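## Task

Stand the yellow and the green supplement bottles upright on the top surface of the two-door cabinet beside arm3, with each base resting fully on that top. At the end the tray must be empty and sitting in the room shared by arm1 and arm2, away from the wall opening. The drink can has to finish upright on top of whatever piece of furniture it stands on at the start. Neither bottle nor the can may touch a roller lane at any moment when no gripper holds it. Everything must stay put without any robot supporting it, and the robots must release and back away at the end.

## Robot and tools

Setup. Four identical i2rt Big YAM arms (arm1, arm2, arm3, arm4) work in two rooms split by a wall with an opening. arm1 and arm2 share one room, arm3 and arm4 the other. Each arm has six joints, a two-finger gripper and a wrist camera. Two roller lanes pass through the opening: a tray carrying a load travels down one lane on its own, and an empty tray returns along the other. Two fixed room cameras exist: cam_arm1_arm2 and cam_arm3_arm4. Wrist cameras are arm1_cam_wrist to arm4_cam_wrist. With joints 1 and 6 at zero and the hand level and pointing forward, the wrist camera rides on top of the hand looking toward the fingertips. Reach is roughly 1.0 m from the joint 1 axis.

Frames. Poses share one scene frame: origin on the floor, +z up. The hand point is midway between the fingertips; its z axis runs along the fingers and the fingers close along its y axis. Foot poses are never printed.

execute_actions. Argument actions is a list holding zero or one action object. Inside it, keys are robot names; each robot gets an object with a single key joints, whose keys are joint names and whose values are absolute targets (not offsets from the current position). Any subset of joints and robots may be given; all listed motions start at once and may finish at different moments. Units and ranges: joint1_rad -2.879 to 2.879 rad (rotation of the whole arm about its foot, positive counter-clockwise seen from above, 0 points where the foot faces); joint2_rad 0 to 3.141 rad (shoulder; 0 has the upper arm pointing back roughly level, increasing lifts it up then forward); joint3_rad 0 to 3.019 rad (elbow; 0 is fully folded, increasing opens it); joint4_rad -1.692 to 1.57 rad (hand pitch, positive tips fingers up); joint5_rad -1.57 to 1.57 rad (hand sideways swing, positive to the arm's right); joint6_rad -2.094 to 2.094 rad (hand roll, positive clockwise viewed from behind the hand); gripper_m 0 to 0.093 m, the fingertip gap. Done-tolerances are ±0.045, ±0.14, ±0.09, ±0.055, ±0.03, ±0.035 rad and ±0.003 m in that order. One action runs at most 15 s. Argument cameras is an optional list of camera names, or "all"; omitted, null or ["all"] returns every camera, [] none. Any unknown key, camera name or out-of-range number rejects the whole call and nothing moves. An empty actions list simply reports state and pictures. The pictures line lists cameras in image order.

wait: seconds from 0 to 10; commands nothing new, the scene keeps running, then returns the same report as an empty action.

zoom_image: camera (one camera name) and region [x0, y0, x1, y1] in pixels of that camera's latest full image, top-left is (0, 0), at most 504 by 504. Only cameras present with full images in the latest result can be zoomed.

finished_scene: scene is the integer number of the current scene. It is final; the goal must already hold. Its result states success and gives the next task. If resuming mid-run, first send an empty execute_actions to learn the scene number and task.

Reading results. joint_status tells how each commanded motion ended. off_target: settled short and may keep pushing. contact_stop or time_out: the joint now holds where it stopped, except a timed-out joint may keep a target (or one within 0.375, 0.375, 0.113, 0.225, 0.075, 0.3 rad for joints 1 to 6 of its position) and keep pushing, moving there if freed; on_its_own lists such joints, and its "held at" value is the target held, not the actual position. To relieve the push, command the reported position. "joint command not followed", often with a cause line, means a collision guard blocked that arm's joint targets (the gripper part still runs); those joints show not_followed and may be retried on every later action until valid targets arrive. Joints left out of an action may still be driving toward older targets without joint_status saying so. Tiny target changes may produce no motion. If a result reports a stop, later motion calls in that same reply are skipped.

Hazards. Joints move at different speeds, so the hand can sweep a wide arc between postures; plan intermediate poses. The arms do not halt on contact and can shove hard. The self/inter-arm guard may act late and ignores fingers, gripper housings and wrist cameras, so arms can still collide; a hard squeeze between two robots ends everything, and nothing in the state reports robot-robot contact. Objects touching robots are fine. A joint holding a load sags over time. Sustained loads or pushing heat motors, also while you deliberate; MOTOR HOT appears from 85 °C, and at 100 °C an OVER-TEMPERATURE FAULT drops that arm until it cools, with limit_stop_at_motor_heat in its joint_status; resend targets afterwards. Gripper force is about 50 to 62 N per pad, lower on some. Loose objects may occasionally get a small push. Never let the bottles or the can touch a lane unheld, never knock things to the floor or out of the work area, avoid drops, slams and hard hits, and finish with grippers open and arms withdrawn.

Each tool is called after "Request:" as name(argument=value, ...) on one line, values as JSON.

## Session

Request:
execute_actions(actions=[])

Scene clock: 0.00 s.
arm1.joint_positions: joint1_rad=-0.649 joint2_rad=+0.623 joint3_rad=+1.479 joint4_rad=-1.528 joint5_rad=+0.165 joint6_rad=-0.731 gripper_m=+0.095
arm1.joint_status: not commanded
arm1.hand: x=-1.0087 y=-0.4629 z=+1.4285 quat_wxyz=(-0.434, +0.635, -0.638, +0.028) (m; scene frame)
arm2.joint_positions: joint1_rad=-0.005 joint2_rad=+0.278 joint3_rad=+1.374 joint4_rad=-1.427 joint5_rad=-0.211 joint6_rad=+0.531 gripper_m=+0.094
arm2.joint_status: not commanded
arm2.hand: x=-1.7183 y=+0.1653 z=+1.5169 quat_wxyz=(-0.541, -0.171, -0.794, -0.218) (m; scene frame)
arm3.joint_positions: joint1_rad=+0.864 joint2_rad=+0.360 joint3_rad=+1.509 joint4_rad=-1.635 joint5_rad=-0.280 joint6_rad=+0.206 gripper_m=+0.094
arm3.joint_status: not commanded
arm3.hand: x=+1.0796 y=-0.5931 z=+1.4367 quat_wxyz=(-0.008, +0.789, -0.313, -0.528) (m; scene frame)
arm4.joint_positions: joint1_rad=+0.458 joint2_rad=+0.350 joint3_rad=+1.658 joint4_rad=-1.589 joint5_rad=+0.119 joint6_rad=-0.595 gripper_m=+0.095
arm4.joint_status: not commanded
arm4.hand: x=+1.7680 y=+0.1300 z=+1.5632 quat_wxyz=(+0.079, -0.703, -0.387, +0.591) (m; scene frame)
pictures: arm1_cam_wrist, arm2_cam_wrist, arm3_cam_wrist, arm4_cam_wrist, cam_arm1_arm2, cam_arm3_arm4
Images, in order (width x height): arm1_cam_wrist 672x504, arm2_cam_wrist 672x504, arm3_cam_wrist 672x504, arm4_cam_wrist 672x504, cam_arm1_arm2 672x504, cam_arm3_arm4 672x504.

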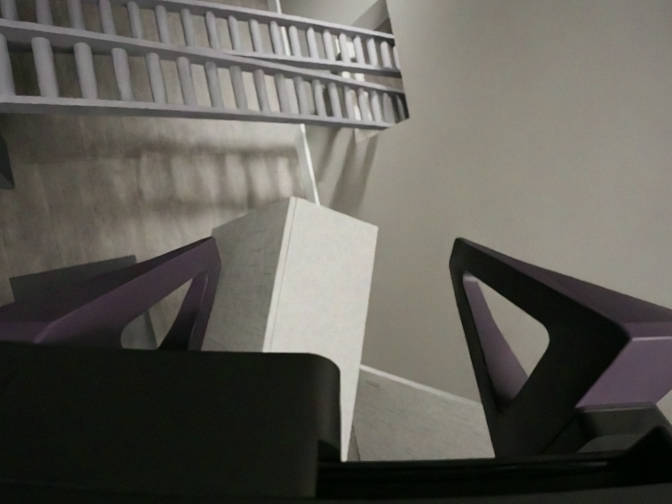

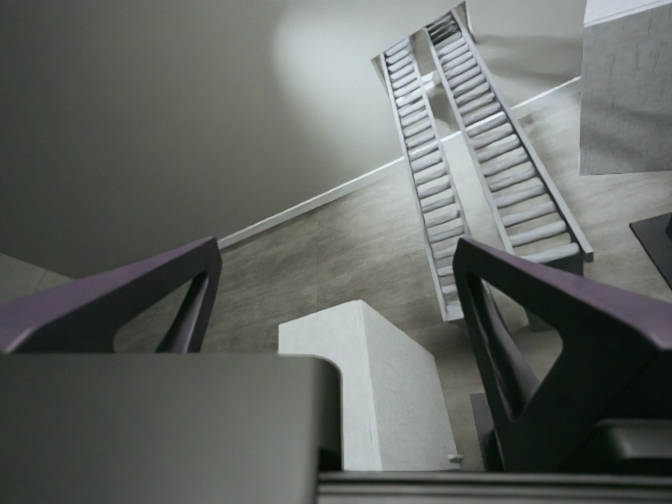

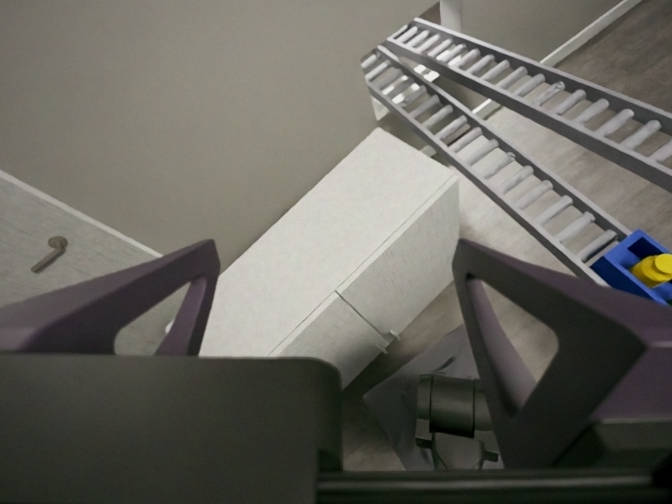

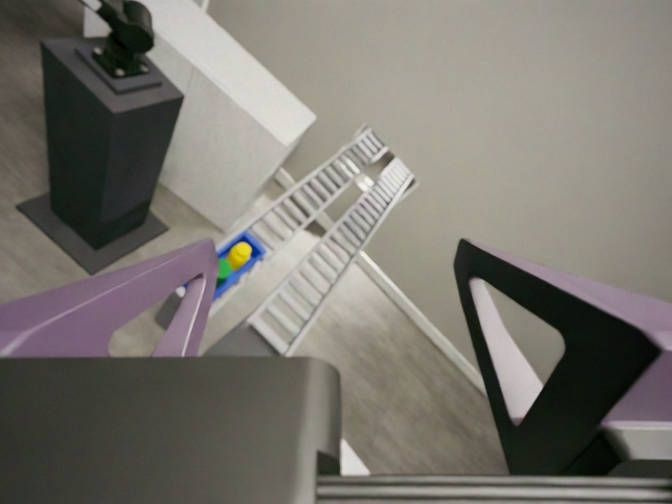

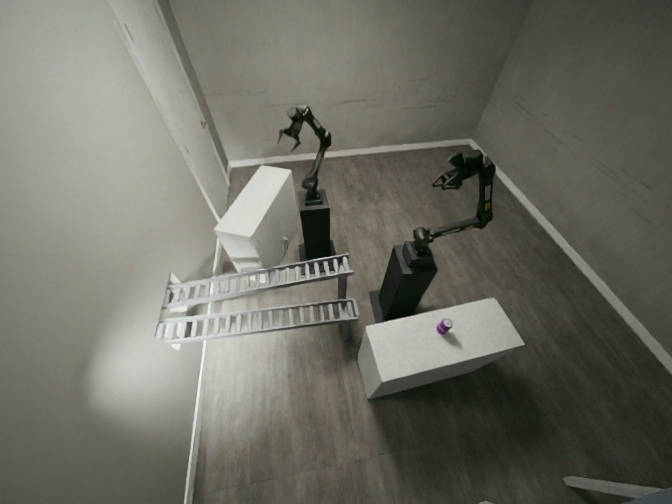

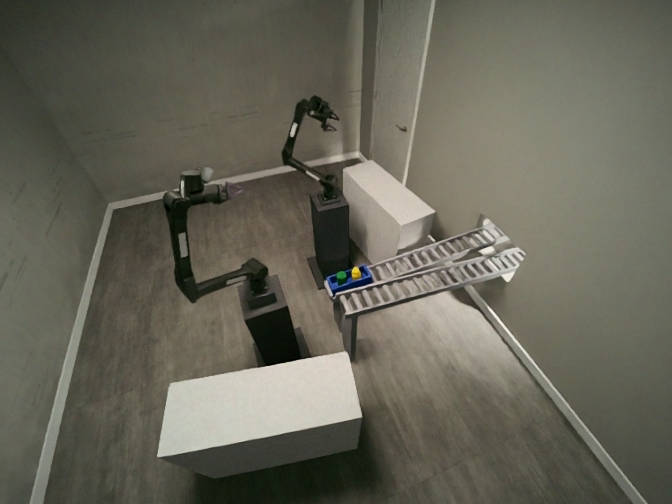

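Request:
execute_actions(actions=[{"arm1":{"joints":{"joint5_rad":0,"joint6_rad":0}},"arm2":{"joints":{"joint5_rad":0,"joint6_rad":0}},"arm3":{"joints":{"joint5_rad":0,"joint6_rad":0}},"arm4":{"joints":{"joint5_rad":0,"joint6_rad":0}}}], cameras=[])

Request:
execute_actions(actions=[{"arm1":{"joints":{"joint4_rad":-0.8}},"arm2":{"joints":{"joint3_rad":1.9}},"arm3":{"joints":{"joint2_rad":0.9}},"arm4":{"joints":{"joint1_rad":0.0}}}], cameras=["arm3_cam_wrist","cam_arm3_arm4"])

Scene clock: 3.83 s.
arm1.joint_positions: joint1_rad=-0.649 joint2_rad=+0.623 joint3_rad=+1.479 joint4_rad=-1.528 joint5_rad=+0.002 joint6_rad=-0.011 gripper_m=+0.095
arm1.joint_status: all done
arm1.hand: x=-1.0298 y=-0.4446 z=+1.4274 quat_wxyz=(-0.385, +0.402, -0.808, -0.193) (m; scene frame)
arm2.joint_positions: joint1_rad=-0.005 joint2_rad=+0.278 joint3_rad=+1.374 joint4_rad=-1.427 joint5_rad=-0.004 joint6_rad=+0.010 gripper_m=+0.094
arm2.joint_status: all done
arm2.hand: x=-1.7164 y=+0.1299 z=+1.5159 quat_wxyz=(-0.581, -0.021, -0.814, +0.012) (m; scene frame)
arm3.joint_positions: joint1_rad=+0.864 joint2_rad=+0.360 joint3_rad=+1.509 joint4_rad=-1.635 joint5_rad=-0.004 joint6_rad=+0.015 gripper_m=+0.094
arm3.joint_status: all done
arm3.hand: x=+1.1057 y=-0.5537 z=+1.4330 quat_wxyz=(-0.170, +0.799, -0.306, -0.489) (m; scene frame)
arm4.joint_positions: joint1_rad=+0.458 joint2_rad=+0.350 joint3_rad=+1.658 joint4_rad=-1.589 joint5_rad=+0.004 joint6_rad=-0.010 gripper_m=+0.095
arm4.joint_status: all done
arm4.hand: x=+1.7764 y=+0.1120 z=+1.5628 quat_wxyz=(-0.140, -0.778, -0.202, +0.579) (m; scene frame)
pictures: none
No camera images: the call's "cameras" was empty. Leave "cameras" out to get every camera's image.

Scene clock: 5.30 s.
arm1.joint_positions: joint1_rad=-0.649 joint2_rad=+0.623 joint3_rad=+1.479 joint4_rad=-0.817 joint5_rad=+0.002 joint6_rad=-0.011 gripper_m=+0.095
arm1.joint_status: all done
arm1.hand: x=-0.9950 y=-0.4023 z=+1.5896 quat_wxyz=(-0.644, +0.307, -0.624, -0.318) (m; scene frame)
arm2.joint_positions: joint1_rad=-0.005 joint2_rad=+0.267 joint3_rad=+1.903 joint4_rad=-1.427 joint5_rad=-0.004 joint6_rad=+0.010 gripper_m=+0.094
arm2.joint_status: all done
arm2.hand: x=-1.9094 y=+0.1403 z=+1.6844 quat_wxyz=(-0.777, -0.014, -0.629, +0.016) (m; scene frame)
arm3.joint_positions: joint1_rad=+0.864 joint2_rad=+0.900 joint3_rad=+1.512 joint4_rad=-1.635 joint5_rad=-0.003 joint6_rad=+0.015 gripper_m=+0.094
arm3.joint_status: all done
arm3.hand: x=+0.9419 y=-0.4137 z=+1.3519 quat_wxyz=(-0.086, +0.899, -0.343, -0.259) (m; scene frame)
arm4.joint_positions: joint1_rad=+0.004 joint2_rad=+0.350 joint3_rad=+1.658 joint4_rad=-1.589 joint5_rad=+0.003 joint6_rad=-0.010 gripper_m=+0.095
arm4.joint_status: all done
arm4.hand: x=+1.7739 y=+0.1228 z=+1.5629 quat_wxyz=(-0.004, -0.802, -0.023, +0.597) (m; scene frame)
pictures: arm3_cam_wrist, cam_arm3_arm4
Images, in order (width x height): arm3_cam_wrist 672x504, cam_arm3_arm4 672x504.

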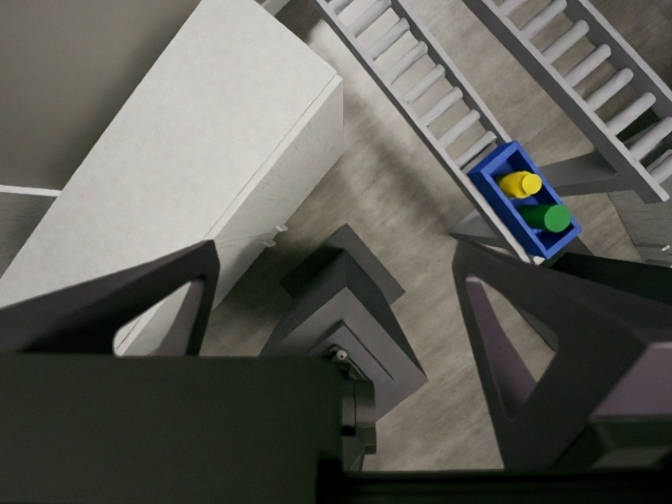

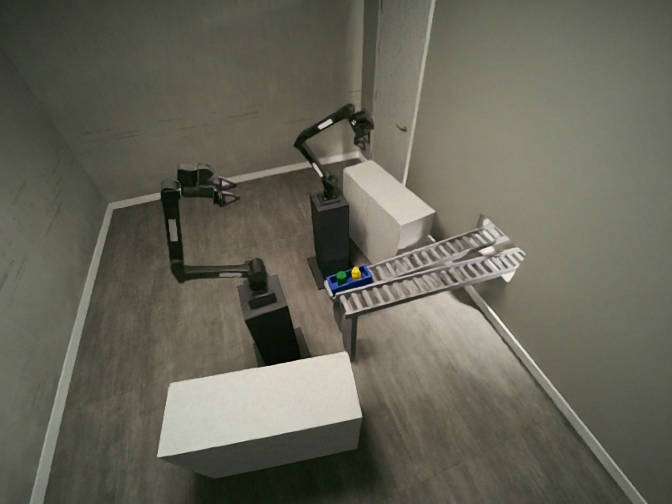

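Request:
execute_actions(actions=[{"arm3":{"joints":{"joint1_rad":0.0,"joint2_rad":1.371,"joint3_rad":1.616,"joint4_rad":-1.445,"joint6_rad":0}}}], cameras=["arm3_cam_wrist","cam_arm3_arm4","arm4_cam_wrist"])

Scene clock: 12.07 s.
arm1.joint_positions: joint1_rad=-0.649 joint2_rad=+0.623 joint3_rad=+1.479 joint4_rad=-0.817 joint5_rad=+0.002 joint6_rad=-0.011 gripper_m=+0.095
arm1.joint_status: not commanded
arm1.hand: x=-0.9950 y=-0.4023 z=+1.5896 quat_wxyz=(-0.644, +0.307, -0.624, -0.318) (m; scene frame)
arm2.joint_positions: joint1_rad=-0.005 joint2_rad=+0.267 joint3_rad=+1.903 joint4_rad=-1.427 joint5_rad=-0.004 joint6_rad=+0.010 gripper_m=+0.094
arm2.joint_status: not commanded
arm2.hand: x=-1.9094 y=+0.1403 z=+1.6844 quat_wxyz=(-0.777, -0.014, -0.629, +0.016) (m; scene frame)
arm3.joint_positions: joint1_rad=-0.007 joint2_rad=+1.380 joint3_rad=+1.596 joint4_rad=-1.451 joint5_rad=+0.000 joint6_rad=+0.013 gripper_m=+0.094
arm3.joint_status: all done
arm3.hand: x=+1.1590 y=-0.1270 z=+1.2334 quat_wxyz=(-0.111, +0.688, -0.707, -0.120) (m; scene frame)
arm4.joint_positions: joint1_rad=+0.004 joint2_rad=+0.350 joint3_rad=+1.658 joint4_rad=-1.589 joint5_rad=+0.003 joint6_rad=-0.010 gripper_m=+0.095
arm4.joint_status: not commanded
arm4.hand: x=+1.7739 y=+0.1228 z=+1.5629 quat_wxyz=(-0.004, -0.802, -0.023, +0.597) (m; scene frame)
pictures: arm3_cam_wrist, arm4_cam_wrist, cam_arm3_arm4
Images, in order (width x height): arm3_cam_wrist 672x504, arm4_cam_wrist 672x504, cam_arm3_arm4 672x504.

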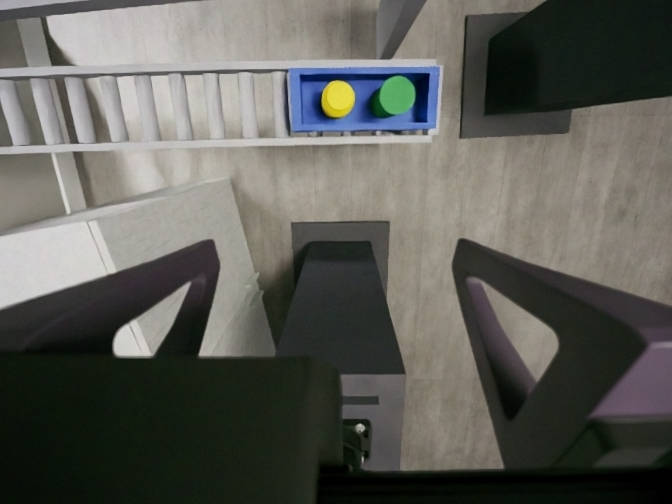

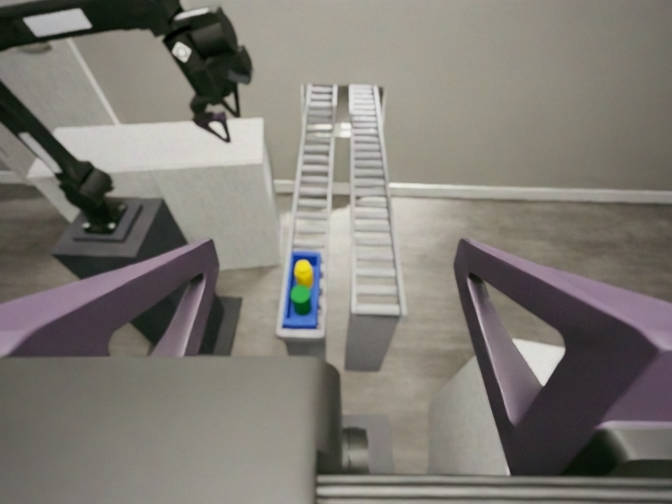

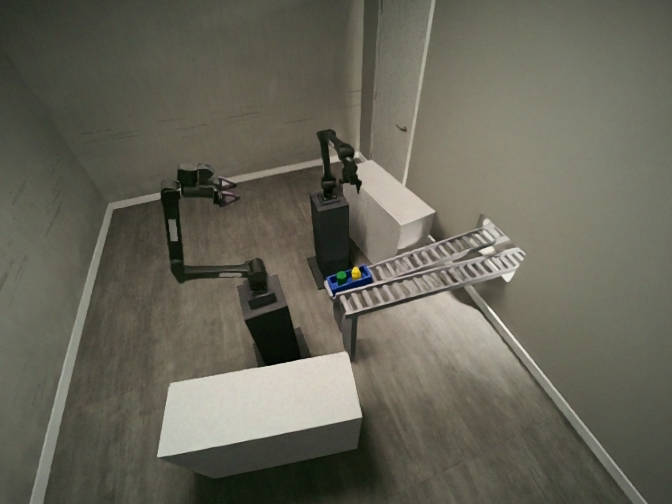

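Request:
execute_actions(actions=[{"arm3":{"joints":{"joint2_rad":1.535,"joint3_rad":1.483,"joint4_rad":-0.988}}}], cameras=["arm3_cam_wrist","cam_arm3_arm4"])

Scene clock: 15.50 s.
arm1.joint_positions: joint1_rad=-0.649 joint2_rad=+0.623 joint3_rad=+1.479 joint4_rad=-0.817 joint5_rad=+0.002 joint6_rad=-0.011 gripper_m=+0.095
arm1.joint_status: not commanded
arm1.hand: x=-0.9950 y=-0.4023 z=+1.5896 quat_wxyz=(-0.644, +0.307, -0.624, -0.318) (m; scene frame)
arm2.joint_positions: joint1_rad=-0.005 joint2_rad=+0.267 joint3_rad=+1.903 joint4_rad=-1.427 joint5_rad=-0.004 joint6_rad=+0.010 gripper_m=+0.094
arm2.joint_status: not commanded
arm2.hand: x=-1.9094 y=+0.1403 z=+1.6844 quat_wxyz=(-0.777, -0.014, -0.629, +0.016) (m; scene frame)
arm3.joint_positions: joint1_rad=-0.007 joint2_rad=+1.554 joint3_rad=+1.468 joint4_rad=-1.004 joint5_rad=+0.000 joint6_rad=+0.013 gripper_m=+0.094
arm3.joint_status: all done
arm3.hand: x=+1.1590 y=-0.0207 z=+1.1271 quat_wxyz=(-0.162, +0.678, -0.697, -0.170) (m; scene frame)
arm4.joint_positions: joint1_rad=+0.004 joint2_rad=+0.350 joint3_rad=+1.658 joint4_rad=-1.589 joint5_rad=+0.003 joint6_rad=-0.010 gripper_m=+0.095
arm4.joint_status: not commanded
arm4.hand: x=+1.7739 y=+0.1228 z=+1.5629 quat_wxyz=(-0.004, -0.802, -0.023, +0.597) (m; scene frame)
pictures: arm3_cam_wrist, cam_arm3_arm4
Images, in order (width x height): arm3_cam_wrist 672x504, cam_arm3_arm4 672x504.

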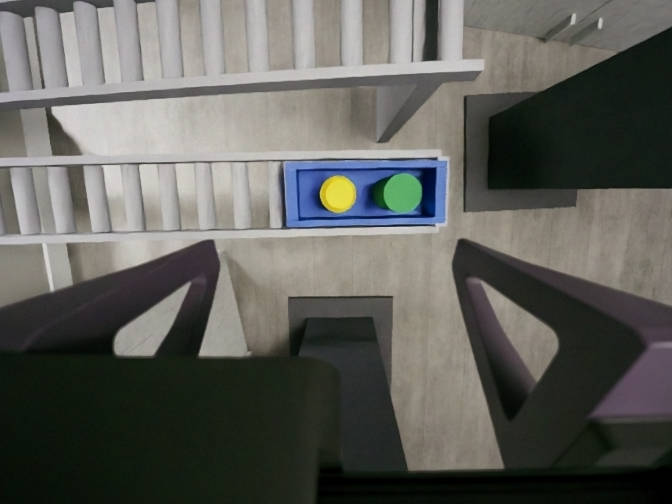

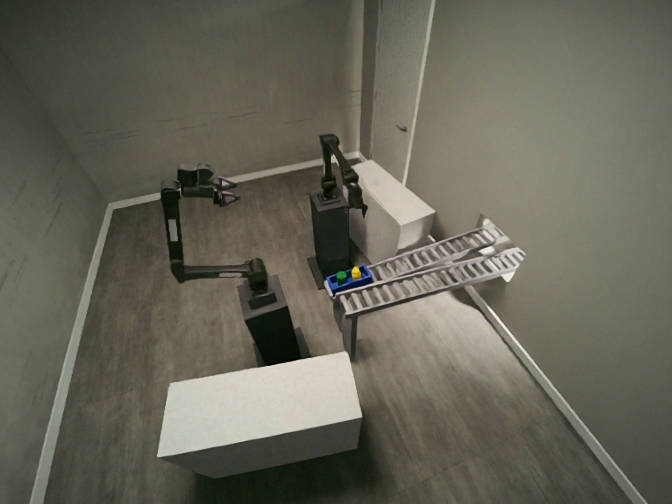

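Request:
execute_actions(actions=[{"arm3":{"joints":{"joint2_rad":1.805,"joint3_rad":1.594,"joint4_rad":-0.95}}}], cameras=["arm3_cam_wrist","cam_arm3_arm4"])

Scene clock: 18.63 s.
arm1.joint_positions: joint1_rad=-0.649 joint2_rad=+0.623 joint3_rad=+1.479 joint4_rad=-0.817 joint5_rad=+0.002 joint6_rad=-0.011 gripper_m=+0.095
arm1.joint_status: not commanded
arm1.hand: x=-0.9950 y=-0.4023 z=+1.5896 quat_wxyz=(-0.644, +0.307, -0.624, -0.318) (m; scene frame)
arm2.joint_positions: joint1_rad=-0.005 joint2_rad=+0.267 joint3_rad=+1.903 joint4_rad=-1.427 joint5_rad=-0.004 joint6_rad=+0.010 gripper_m=+0.094
arm2.joint_status: not commanded
arm2.hand: x=-1.9094 y=+0.1403 z=+1.6844 quat_wxyz=(-0.777, -0.014, -0.629, +0.016) (m; scene frame)
arm3.joint_positions: joint1_rad=-0.007 joint2_rad=+1.826 joint3_rad=+1.563 joint4_rad=-0.957 joint5_rad=+0.000 joint6_rad=+0.013 gripper_m=+0.094
arm3.joint_status: all done
arm3.hand: x=+1.1584 y=+0.0376 z=+1.0173 quat_wxyz=(-0.117, +0.687, -0.706, -0.126) (m; scene frame)
arm4.joint_positions: joint1_rad=+0.004 joint2_rad=+0.350 joint3_rad=+1.658 joint4_rad=-1.589 joint5_rad=+0.003 joint6_rad=-0.010 gripper_m=+0.095
arm4.joint_status: not commanded
arm4.hand: x=+1.7739 y=+0.1228 z=+1.5629 quat_wxyz=(-0.004, -0.802, -0.023, +0.597) (m; scene frame)
pictures: arm3_cam_wrist, cam_arm3_arm4
Images, in order (width x height): arm3_cam_wrist 672x504, cam_arm3_arm4 672x504.

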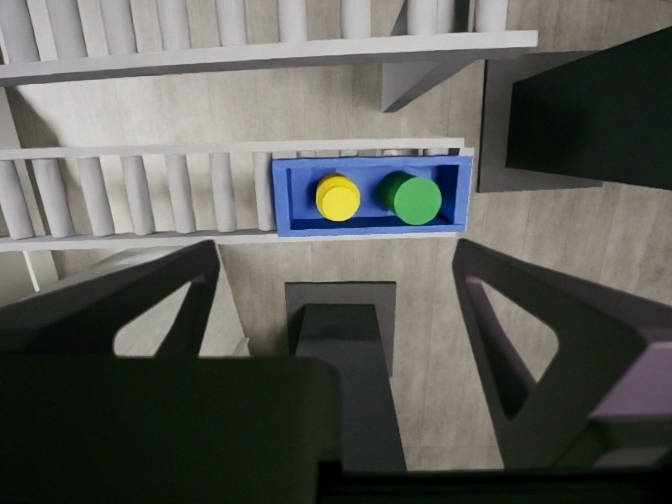

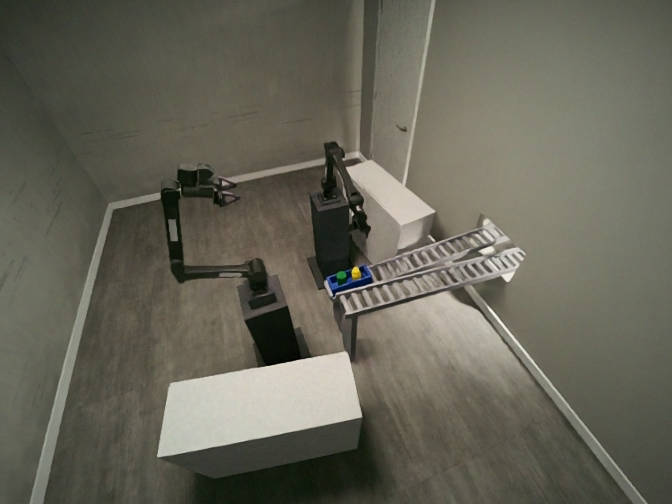

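Request:
execute_actions(actions=[{"arm3":{"joints":{"joint2_rad":2.217,"joint3_rad":1.467,"joint4_rad":-0.605}}}], cameras=["arm3_cam_wrist","cam_arm3_arm4"])

Scene clock: 24.77 s.
arm1.joint_positions: joint1_rad=-0.649 joint2_rad=+0.623 joint3_rad=+1.479 joint4_rad=-0.817 joint5_rad=+0.002 joint6_rad=-0.011 gripper_m=+0.095
arm1.joint_status: not commanded
arm1.hand: x=-0.9950 y=-0.4023 z=+1.5896 quat_wxyz=(-0.644, +0.307, -0.624, -0.318) (m; scene frame)
arm2.joint_positions: joint1_rad=-0.005 joint2_rad=+0.267 joint3_rad=+1.903 joint4_rad=-1.427 joint5_rad=-0.004 joint6_rad=+0.010 gripper_m=+0.094
arm2.joint_status: not commanded
arm2.hand: x=-1.9094 y=+0.1403 z=+1.6844 quat_wxyz=(-0.777, -0.014, -0.629, +0.016) (m; scene frame)
arm3.joint_positions: joint1_rad=-0.007 joint2_rad=+2.238 joint3_rad=+1.442 joint4_rad=-0.617 joint5_rad=+0.000 joint6_rad=+0.013 gripper_m=+0.094
arm3.joint_status: all done
arm3.hand: x=+1.1548 y=+0.0142 z=+0.7374 quat_wxyz=(-0.049, +0.696, -0.714, -0.057) (m; scene frame)
arm4.joint_positions: joint1_rad=+0.004 joint2_rad=+0.350 joint3_rad=+1.658 joint4_rad=-1.589 joint5_rad=+0.003 joint6_rad=-0.010 gripper_m=+0.095
arm4.joint_status: not commanded
arm4.hand: x=+1.7739 y=+0.1228 z=+1.5629 quat_wxyz=(-0.004, -0.802, -0.023, +0.597) (m; scene frame)
pictures: arm3_cam_wrist, cam_arm3_arm4
Images, in order (width x height): arm3_cam_wrist 672x504, cam_arm3_arm4 672x504.

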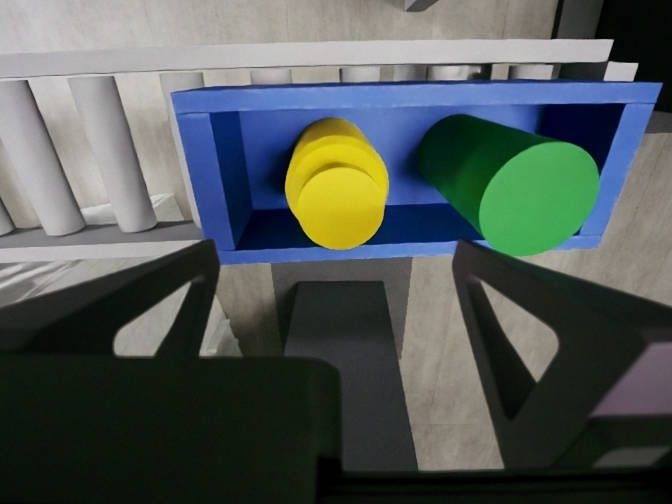

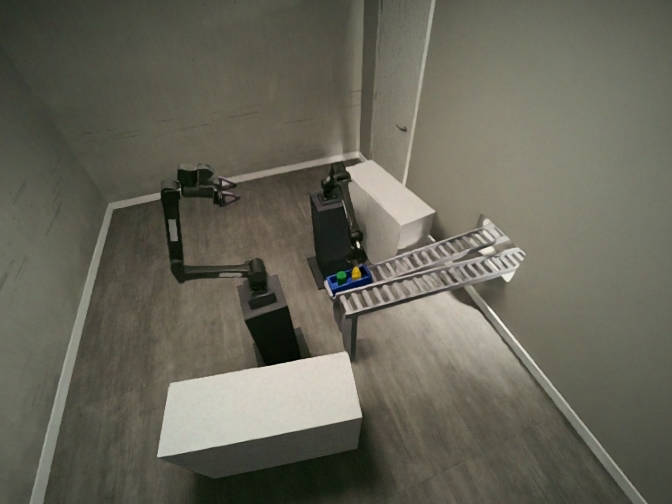

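Request:
execute_actions(actions=[{"arm3":{"joints":{"joint2_rad":2.437,"joint3_rad":1.515,"joint4_rad":-0.43}}}], cameras=["arm3_cam_wrist","cam_arm3_arm4"])

Scene clock: 26.83 s.
arm1.joint_positions: joint1_rad=-0.649 joint2_rad=+0.623 joint3_rad=+1.479 joint4_rad=-0.817 joint5_rad=+0.002 joint6_rad=-0.011 gripper_m=+0.095
arm1.joint_status: not commanded
arm1.hand: x=-0.9950 y=-0.4023 z=+1.5896 quat_wxyz=(-0.644, +0.307, -0.624, -0.318) (m; scene frame)
arm2.joint_positions: joint1_rad=-0.005 joint2_rad=+0.267 joint3_rad=+1.903 joint4_rad=-1.427 joint5_rad=-0.004 joint6_rad=+0.010 gripper_m=+0.094
arm2.joint_status: not commanded
arm2.hand: x=-1.9094 y=+0.1403 z=+1.6844 quat_wxyz=(-0.777, -0.014, -0.629, +0.016) (m; scene frame)
arm3.joint_positions: joint1_rad=-0.007 joint2_rad=+2.452 joint3_rad=+1.503 joint4_rad=-0.442 joint5_rad=+0.000 joint6_rad=+0.013 gripper_m=+0.094
arm3.joint_status: all done
arm3.hand: x=+1.1537 y=+0.0221 z=+0.6342 quat_wxyz=(-0.057, +0.695, -0.714, -0.066) (m; scene frame)
arm4.joint_positions: joint1_rad=+0.004 joint2_rad=+0.350 joint3_rad=+1.658 joint4_rad=-1.589 joint5_rad=+0.003 joint6_rad=-0.010 gripper_m=+0.095
arm4.joint_status: not commanded
arm4.hand: x=+1.7739 y=+0.1228 z=+1.5629 quat_wxyz=(-0.004, -0.802, -0.023, +0.597) (m; scene frame)
pictures: arm3_cam_wrist, cam_arm3_arm4
Images, in order (width x height): arm3_cam_wrist 672x504, cam_arm3_arm4 672x504.

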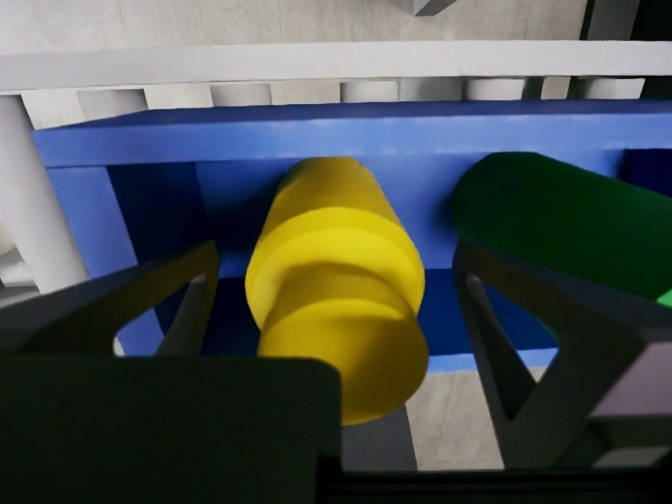

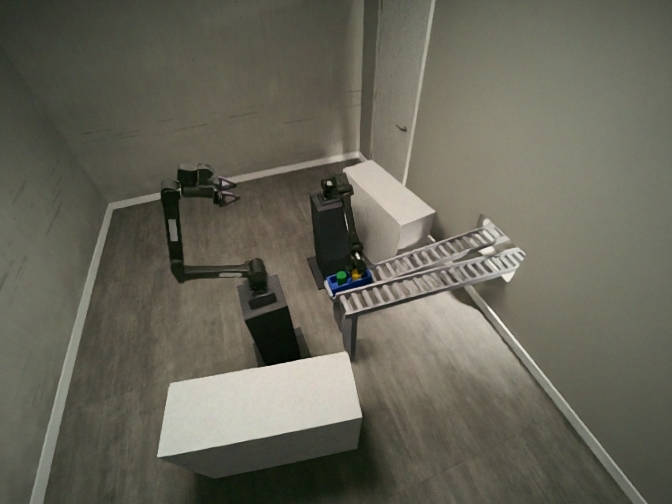

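Request:
execute_actions(actions=[{"arm3":{"joints":{"joint2_rad":2.423,"joint3_rad":1.48,"joint4_rad":-0.41}}}], cameras=[])

Request:
execute_actions(actions=[{"arm3":{"joints":{"gripper_m":0.035}}}], cameras=["arm3_cam_wrist"])

Scene clock: 28.60 s.
arm1.joint_positions: joint1_rad=-0.649 joint2_rad=+0.623 joint3_rad=+1.479 joint4_rad=-0.817 joint5_rad=+0.002 joint6_rad=-0.011 gripper_m=+0.095
arm1.joint_status: not commanded
arm1.hand: x=-0.9950 y=-0.4023 z=+1.5896 quat_wxyz=(-0.644, +0.307, -0.624, -0.318) (m; scene frame)
arm2.joint_positions: joint1_rad=-0.005 joint2_rad=+0.267 joint3_rad=+1.903 joint4_rad=-1.427 joint5_rad=-0.004 joint6_rad=+0.010 gripper_m=+0.094
arm2.joint_status: not commanded
arm2.hand: x=-1.9094 y=+0.1403 z=+1.6844 quat_wxyz=(-0.777, -0.014, -0.629, +0.016) (m; scene frame)
arm3.joint_positions: joint1_rad=-0.007 joint2_rad=+2.449 joint3_rad=+1.484 joint4_rad=-0.424 joint5_rad=+0.000 joint6_rad=+0.013 gripper_m=+0.094
arm3.joint_status: all done
arm3.hand: x=+1.1536 y=+0.0170 z=+0.6317 quat_wxyz=(-0.058, +0.695, -0.713, -0.066) (m; scene frame)
arm4.joint_positions: joint1_rad=+0.004 joint2_rad=+0.350 joint3_rad=+1.658 joint4_rad=-1.589 joint5_rad=+0.003 joint6_rad=-0.010 gripper_m=+0.095
arm4.joint_status: not commanded
arm4.hand: x=+1.7739 y=+0.1228 z=+1.5629 quat_wxyz=(-0.004, -0.802, -0.023, +0.597) (m; scene frame)
pictures: none
No camera images: the call's "cameras" was empty. Leave "cameras" out to get every camera's image.

Scene clock: 29.23 s.
arm1.joint_positions: joint1_rad=-0.649 joint2_rad=+0.623 joint3_rad=+1.479 joint4_rad=-0.817 joint5_rad=+0.002 joint6_rad=-0.011 gripper_m=+0.095
arm1.joint_status: not commanded
arm1.hand: x=-0.9950 y=-0.4023 z=+1.5896 quat_wxyz=(-0.644, +0.307, -0.624, -0.318) (m; scene frame)
arm2.joint_positions: joint1_rad=-0.005 joint2_rad=+0.267 joint3_rad=+1.903 joint4_rad=-1.427 joint5_rad=-0.004 joint6_rad=+0.010 gripper_m=+0.094
arm2.joint_status: not commanded
arm2.hand: x=-1.9094 y=+0.1403 z=+1.6844 quat_wxyz=(-0.777, -0.014, -0.629, +0.016) (m; scene frame)
arm3.joint_positions: joint1_rad=-0.007 joint2_rad=+2.449 joint3_rad=+1.484 joint4_rad=-0.423 joint5_rad=-0.001 joint6_rad=+0.012 gripper_m=+0.065
arm3.joint_status: gripper_m off_target (ended at +0.065, target +0.035)
arm3.hand: x=+1.1535 y=+0.0172 z=+0.6317 quat_wxyz=(-0.058, +0.695, -0.713, -0.067) (m; scene frame)
arm4.joint_positions: joint1_rad=+0.004 joint2_rad=+0.350 joint3_rad=+1.658 joint4_rad=-1.589 joint5_rad=+0.003 joint6_rad=-0.010 gripper_m=+0.095
arm4.joint_status: not commanded
arm4.hand: x=+1.7739 y=+0.1228 z=+1.5629 quat_wxyz=(-0.004, -0.802, -0.023, +0.597) (m; scene frame)
pictures: arm3_cam_wrist
Images, in order (width x height): arm3_cam_wrist 672x504.

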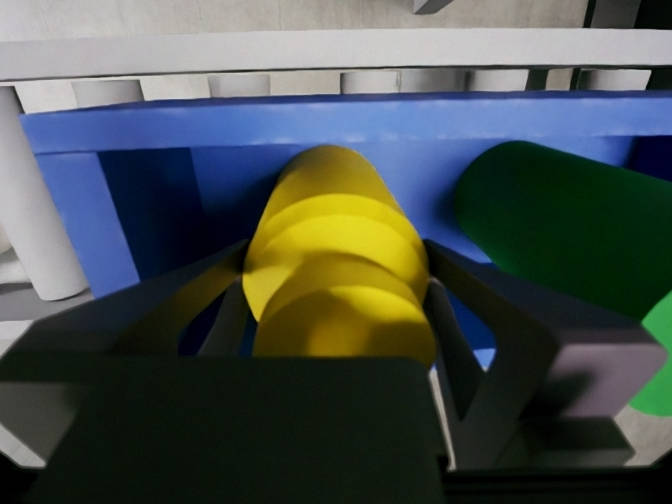

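Request:
execute_actions(actions=[{"arm3":{"joints":{"joint2_rad":2.217,"joint3_rad":1.455,"joint4_rad":-0.59}}}], cameras=[])

Request:
execute_actions(actions=[{"arm3":{"joints":{"joint2_rad":1.725,"joint3_rad":1.705,"joint4_rad":-1.325}}}], cameras=["arm3_cam_wrist","cam_arm3_arm4"])

Scene clock: 31.23 s.
arm1.joint_positions: joint1_rad=-0.649 joint2_rad=+0.623 joint3_rad=+1.479 joint4_rad=-0.817 joint5_rad=+0.002 joint6_rad=-0.011 gripper_m=+0.095
arm1.joint_status: not commanded
arm1.hand: x=-0.9950 y=-0.4023 z=+1.5896 quat_wxyz=(-0.644, +0.307, -0.624, -0.318) (m; scene frame)
arm2.joint_positions: joint1_rad=-0.005 joint2_rad=+0.267 joint3_rad=+1.903 joint4_rad=-1.427 joint5_rad=-0.004 joint6_rad=+0.010 gripper_m=+0.094
arm2.joint_status: not commanded
arm2.hand: x=-1.9094 y=+0.1403 z=+1.6844 quat_wxyz=(-0.777, -0.014, -0.629, +0.016) (m; scene frame)
arm3.joint_positions: joint1_rad=-0.007 joint2_rad=+2.212 joint3_rad=+1.444 joint4_rad=-0.583 joint5_rad=-0.001 joint6_rad=+0.012 gripper_m=+0.065
arm3.joint_status: all done
arm3.hand: x=+1.1551 y=+0.0305 z=+0.7555 quat_wxyz=(-0.071, +0.694, -0.712, -0.080) (m; scene frame)
arm4.joint_positions: joint1_rad=+0.004 joint2_rad=+0.350 joint3_rad=+1.658 joint4_rad=-1.589 joint5_rad=+0.003 joint6_rad=-0.010 gripper_m=+0.095
arm4.joint_status: not commanded
arm4.hand: x=+1.7739 y=+0.1228 z=+1.5629 quat_wxyz=(-0.004, -0.802, -0.023, +0.597) (m; scene frame)
pictures: none
No camera images: the call's "cameras" was empty. Leave "cameras" out to get every camera's image.

Scene clock: 33.20 s.
arm1.joint_positions: joint1_rad=-0.649 joint2_rad=+0.623 joint3_rad=+1.479 joint4_rad=-0.817 joint5_rad=+0.002 joint6_rad=-0.011 gripper_m=+0.095
arm1.joint_status: not commanded
arm1.hand: x=-0.9950 y=-0.4023 z=+1.5896 quat_wxyz=(-0.644, +0.307, -0.624, -0.318) (m; scene frame)
arm2.joint_positions: joint1_rad=-0.005 joint2_rad=+0.267 joint3_rad=+1.903 joint4_rad=-1.427 joint5_rad=-0.004 joint6_rad=+0.010 gripper_m=+0.094
arm2.joint_status: not commanded
arm2.hand: x=-1.9094 y=+0.1403 z=+1.6844 quat_wxyz=(-0.777, -0.014, -0.629, +0.016) (m; scene frame)
arm3.joint_positions: joint1_rad=-0.007 joint2_rad=+1.745 joint3_rad=+1.690 joint4_rad=-1.317 joint5_rad=-0.001 joint6_rad=+0.012 gripper_m=+0.065
arm3.joint_status: all done
arm3.hand: x=+1.1587 y=-0.0145 z=+1.0973 quat_wxyz=(-0.063, +0.695, -0.713, -0.072) (m; scene frame)
arm4.joint_positions: joint1_rad=+0.004 joint2_rad=+0.350 joint3_rad=+1.658 joint4_rad=-1.589 joint5_rad=+0.003 joint6_rad=-0.010 gripper_m=+0.095
arm4.joint_status: not commanded
arm4.hand: x=+1.7739 y=+0.1228 z=+1.5629 quat_wxyz=(-0.004, -0.802, -0.023, +0.597) (m; scene frame)
pictures: arm3_cam_wrist, cam_arm3_arm4
Images, in order (width x height): arm3_cam_wrist 672x504, cam_arm3_arm4 672x504.

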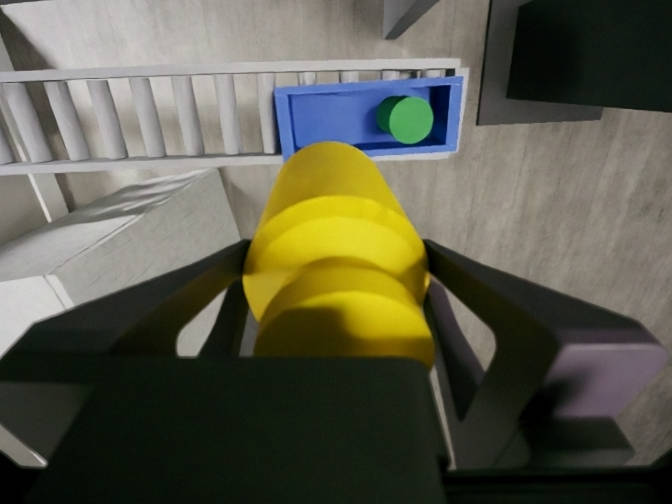

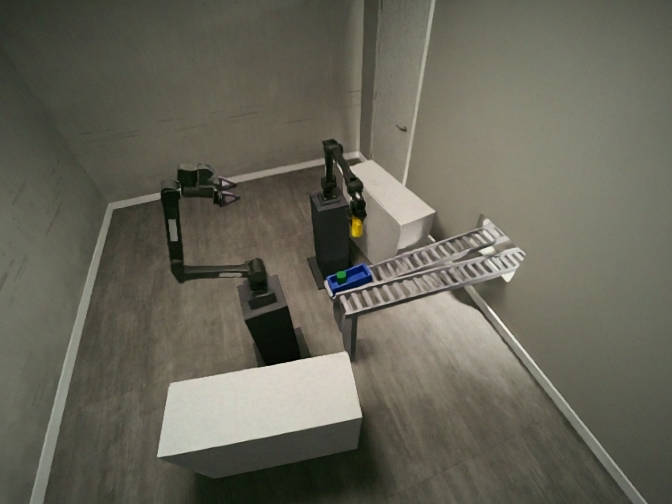

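Request:
execute_actions(actions=[{"arm3":{"joints":{"joint1_rad":1.8}}}], cameras=["arm3_cam_wrist","cam_arm3_arm4"])

Scene clock: 35.87 s.
arm1.joint_positions: joint1_rad=-0.649 joint2_rad=+0.623 joint3_rad=+1.479 joint4_rad=-0.817 joint5_rad=+0.002 joint6_rad=-0.011 gripper_m=+0.095
arm1.joint_status: not commanded
arm1.hand: x=-0.9950 y=-0.4023 z=+1.5896 quat_wxyz=(-0.644, +0.307, -0.624, -0.318) (m; scene frame)
arm2.joint_positions: joint1_rad=-0.005 joint2_rad=+0.267 joint3_rad=+1.903 joint4_rad=-1.427 joint5_rad=-0.004 joint6_rad=+0.010 gripper_m=+0.094
arm2.joint_status: not commanded
arm2.hand: x=-1.9094 y=+0.1403 z=+1.6844 quat_wxyz=(-0.777, -0.014, -0.629, +0.016) (m; scene frame)
arm3.joint_positions: joint1_rad=+1.805 joint2_rad=+1.745 joint3_rad=+1.690 joint4_rad=-1.317 joint5_rad=-0.003 joint6_rad=+0.012 gripper_m=+0.065
arm3.joint_status: all done
arm3.hand: x=+0.5824 y=-0.7310 z=+1.1090 quat_wxyz=(+0.016, +0.989, +0.107, -0.104) (m; scene frame)
arm4.joint_positions: joint1_rad=+0.004 joint2_rad=+0.350 joint3_rad=+1.658 joint4_rad=-1.589 joint5_rad=+0.003 joint6_rad=-0.010 gripper_m=+0.095
arm4.joint_status: not commanded
arm4.hand: x=+1.7739 y=+0.1228 z=+1.5629 quat_wxyz=(-0.004, -0.802, -0.023, +0.597) (m; scene frame)
pictures: arm3_cam_wrist, cam_arm3_arm4
Images, in order (width x height): arm3_cam_wrist 672x504, cam_arm3_arm4 672x504.

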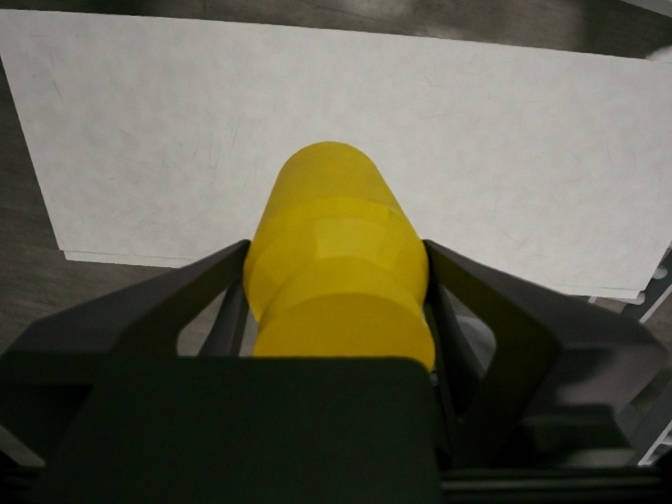

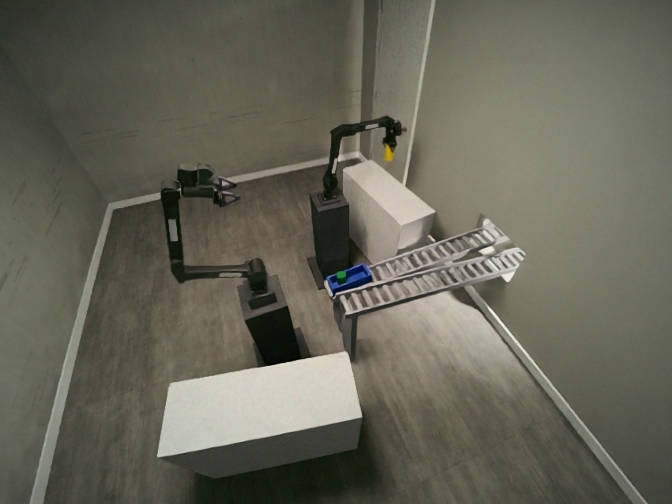

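Request:
execute_actions(actions=[{"arm3":{"joints":{"joint2_rad":1.81,"joint3_rad":1.348,"joint4_rad":-0.9}}}], cameras=["arm3_cam_wrist","cam_arm3_arm4"])

Request:
zoom_image(camera="cam_arm3_arm4", region=[310, 110, 450, 250])

Scene clock: 38.23 s.
arm1.joint_positions: joint1_rad=-0.649 joint2_rad=+0.623 joint3_rad=+1.479 joint4_rad=-0.817 joint5_rad=+0.002 joint6_rad=-0.011 gripper_m=+0.095
arm1.joint_status: not commanded
arm1.hand: x=-0.9950 y=-0.4023 z=+1.5896 quat_wxyz=(-0.644, +0.307, -0.624, -0.318) (m; scene frame)
arm2.joint_positions: joint1_rad=-0.005 joint2_rad=+0.267 joint3_rad=+1.903 joint4_rad=-1.427 joint5_rad=-0.004 joint6_rad=+0.010 gripper_m=+0.094
arm2.joint_status: not commanded
arm2.hand: x=-1.9094 y=+0.1403 z=+1.6844 quat_wxyz=(-0.777, -0.014, -0.629, +0.016) (m; scene frame)
arm3.joint_positions: joint1_rad=+1.805 joint2_rad=+1.836 joint3_rad=+1.326 joint4_rad=-0.915 joint5_rad=-0.003 joint6_rad=+0.012 gripper_m=+0.065
arm3.joint_status: all done
arm3.hand: x=+0.6079 y=-0.7258 z=+0.9272 quat_wxyz=(+0.013, +0.991, +0.108, -0.078) (m; scene frame)
arm4.joint_positions: joint1_rad=+0.004 joint2_rad=+0.350 joint3_rad=+1.658 joint4_rad=-1.589 joint5_rad=+0.003 joint6_rad=-0.010 gripper_m=+0.095
arm4.joint_status: not commanded
arm4.hand: x=+1.7739 y=+0.1228 z=+1.5629 quat_wxyz=(-0.004, -0.802, -0.023, +0.597) (m; scene frame)
pictures: arm3_cam_wrist, cam_arm3_arm4
Images, in order (width x height): arm3_cam_wrist 672x504, cam_arm3_arm4 672x504.

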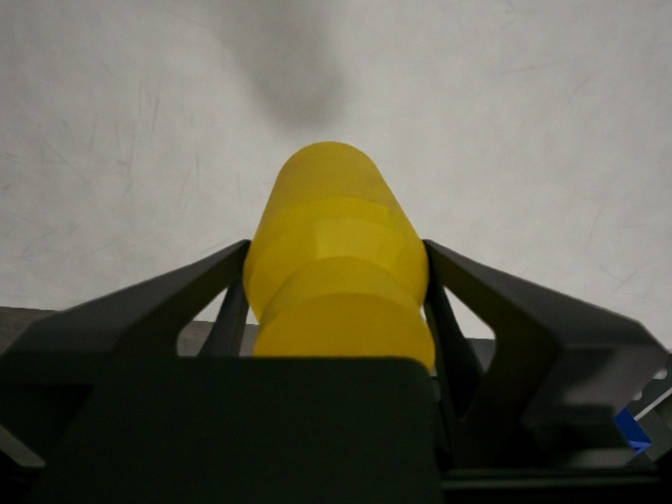

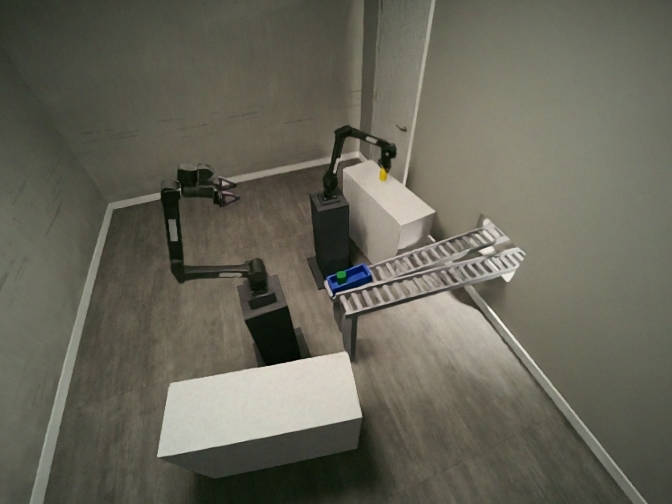

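Region (310, 110, 450, 250) of cam_arm3_arm4's 672x504 image, scaled by 3.600, with more detail than that image has.

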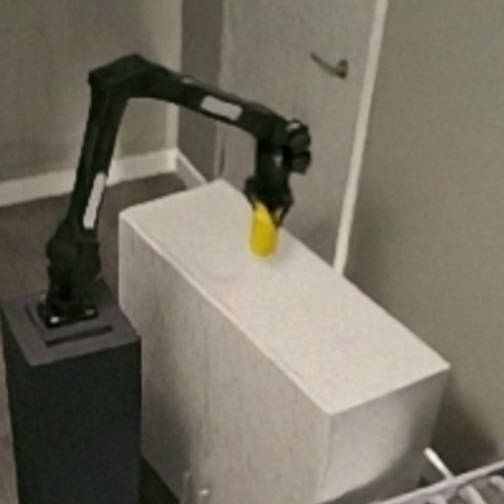

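Request:
execute_actions(actions=[{"arm3":{"joints":{"joint2_rad":1.858,"joint3_rad":1.304,"joint4_rad":-0.805}}}], cameras=["cam_arm3_arm4"])

Request:
zoom_image(camera="cam_arm3_arm4", region=[340, 130, 420, 210])

Scene clock: 40.47 s.
arm1.joint_positions: joint1_rad=-0.649 joint2_rad=+0.623 joint3_rad=+1.479 joint4_rad=-0.817 joint5_rad=+0.002 joint6_rad=-0.011 gripper_m=+0.095
arm1.joint_status: not commanded
arm1.hand: x=-0.9950 y=-0.4023 z=+1.5896 quat_wxyz=(-0.644, +0.307, -0.624, -0.318) (m; scene frame)
arm2.joint_positions: joint1_rad=-0.005 joint2_rad=+0.267 joint3_rad=+1.903 joint4_rad=-1.427 joint5_rad=-0.004 joint6_rad=+0.010 gripper_m=+0.094
arm2.joint_status: not commanded
arm2.hand: x=-1.9094 y=+0.1403 z=+1.6844 quat_wxyz=(-0.777, -0.014, -0.629, +0.016) (m; scene frame)
arm3.joint_positions: joint1_rad=+1.805 joint2_rad=+1.852 joint3_rad=+1.301 joint4_rad=-0.821 joint5_rad=-0.003 joint6_rad=+0.012 gripper_m=+0.065
arm3.joint_status: all done
arm3.hand: x=+0.5978 y=-0.7282 z=+0.9135 quat_wxyz=(+0.016, +0.989, +0.107, -0.104) (m; scene frame)
arm4.joint_positions: joint1_rad=+0.004 joint2_rad=+0.350 joint3_rad=+1.658 joint4_rad=-1.589 joint5_rad=+0.003 joint6_rad=-0.010 gripper_m=+0.095
arm4.joint_status: not commanded
arm4.hand: x=+1.7739 y=+0.1228 z=+1.5629 quat_wxyz=(-0.004, -0.802, -0.023, +0.597) (m; scene frame)
pictures: cam_arm3_arm4
Images, in order (width x height): cam_arm3_arm4 672x504.

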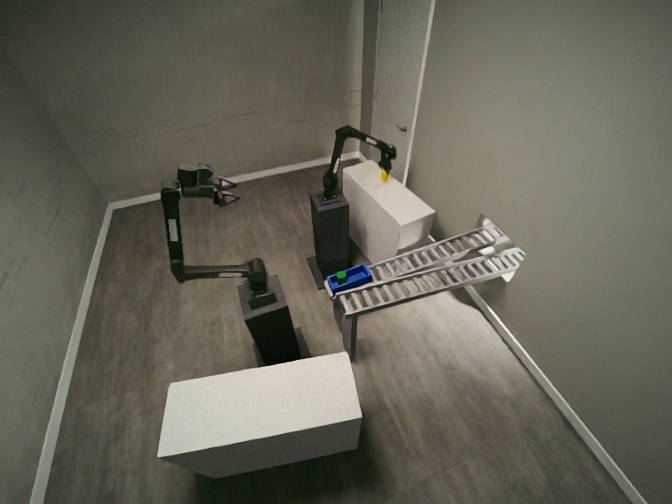

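Region (340, 130, 420, 210) of cam_arm3_arm4's 672x504 image, scaled by 6.300, with more detail than that image has.

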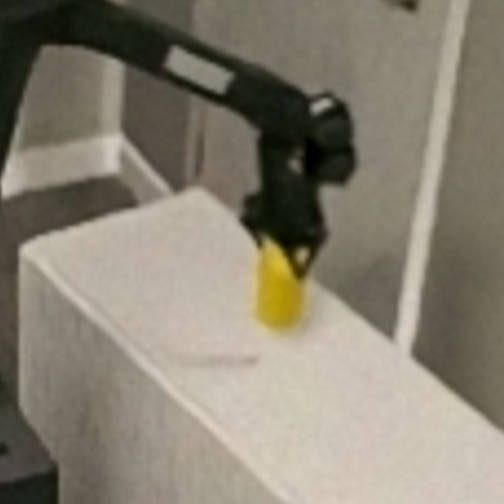

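Request:
execute_actions(actions=[{"arm3":{"joints":{"joint2_rad":1.895,"joint3_rad":1.262,"joint4_rad":-0.72}}}], cameras=["cam_arm3_arm4","arm3_cam_wrist"])

Request:
zoom_image(camera="cam_arm3_arm4", region=[340, 130, 420, 210])

Scene clock: 42.03 s.
arm1.joint_positions: joint1_rad=-0.649 joint2_rad=+0.623 joint3_rad=+1.479 joint4_rad=-0.817 joint5_rad=+0.002 joint6_rad=-0.011 gripper_m=+0.095
arm1.joint_status: not commanded
arm1.hand: x=-0.9950 y=-0.4023 z=+1.5896 quat_wxyz=(-0.644, +0.307, -0.624, -0.318) (m; scene frame)
arm2.joint_positions: joint1_rad=-0.005 joint2_rad=+0.267 joint3_rad=+1.903 joint4_rad=-1.427 joint5_rad=-0.004 joint6_rad=+0.010 gripper_m=+0.094
arm2.joint_status: not commanded
arm2.hand: x=-1.9094 y=+0.1403 z=+1.6844 quat_wxyz=(-0.777, -0.014, -0.629, +0.016) (m; scene frame)
arm3.joint_positions: joint1_rad=+1.805 joint2_rad=+1.898 joint3_rad=+1.254 joint4_rad=-0.736 joint5_rad=-0.003 joint6_rad=+0.012 gripper_m=+0.065
arm3.joint_status: all done
arm3.hand: x=+0.6032 y=-0.7271 z=+0.8753 quat_wxyz=(+0.016, +0.989, +0.108, -0.100) (m; scene frame)
arm4.joint_positions: joint1_rad=+0.004 joint2_rad=+0.350 joint3_rad=+1.658 joint4_rad=-1.589 joint5_rad=+0.003 joint6_rad=-0.010 gripper_m=+0.095
arm4.joint_status: not commanded
arm4.hand: x=+1.7739 y=+0.1228 z=+1.5629 quat_wxyz=(-0.004, -0.802, -0.023, +0.597) (m; scene frame)
pictures: arm3_cam_wrist, cam_arm3_arm4
Images, in order (width x height): arm3_cam_wrist 672x504, cam_arm3_arm4 672x504.

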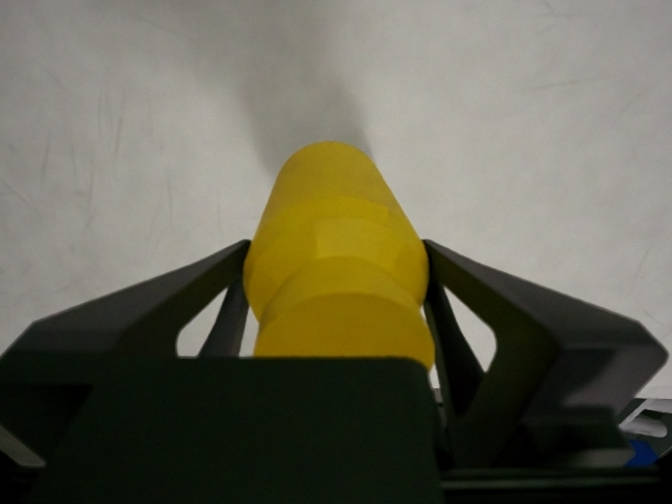

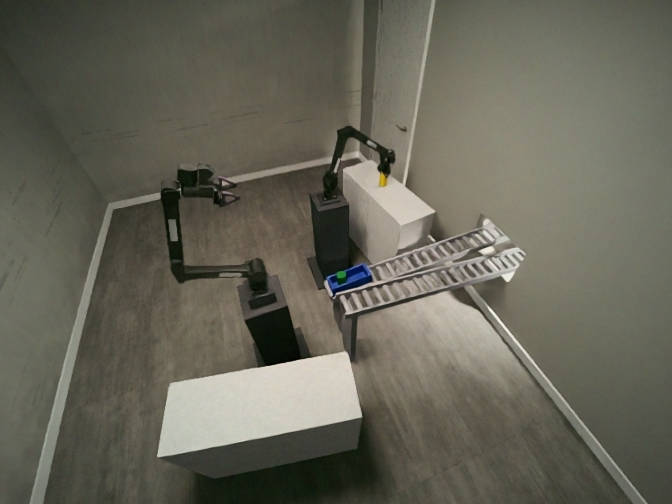

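Region (340, 130, 420, 210) of cam_arm3_arm4's 672x504 image, scaled by 6.300, with more detail than that image has.

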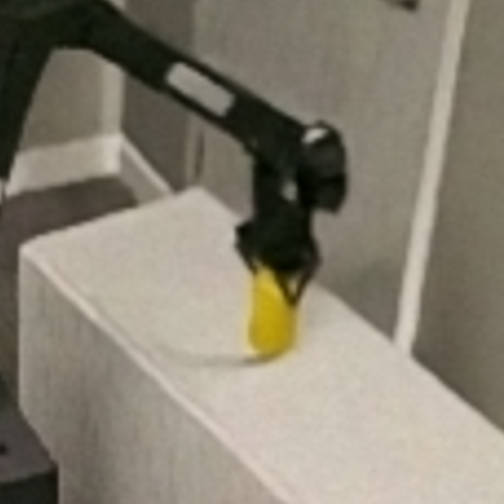

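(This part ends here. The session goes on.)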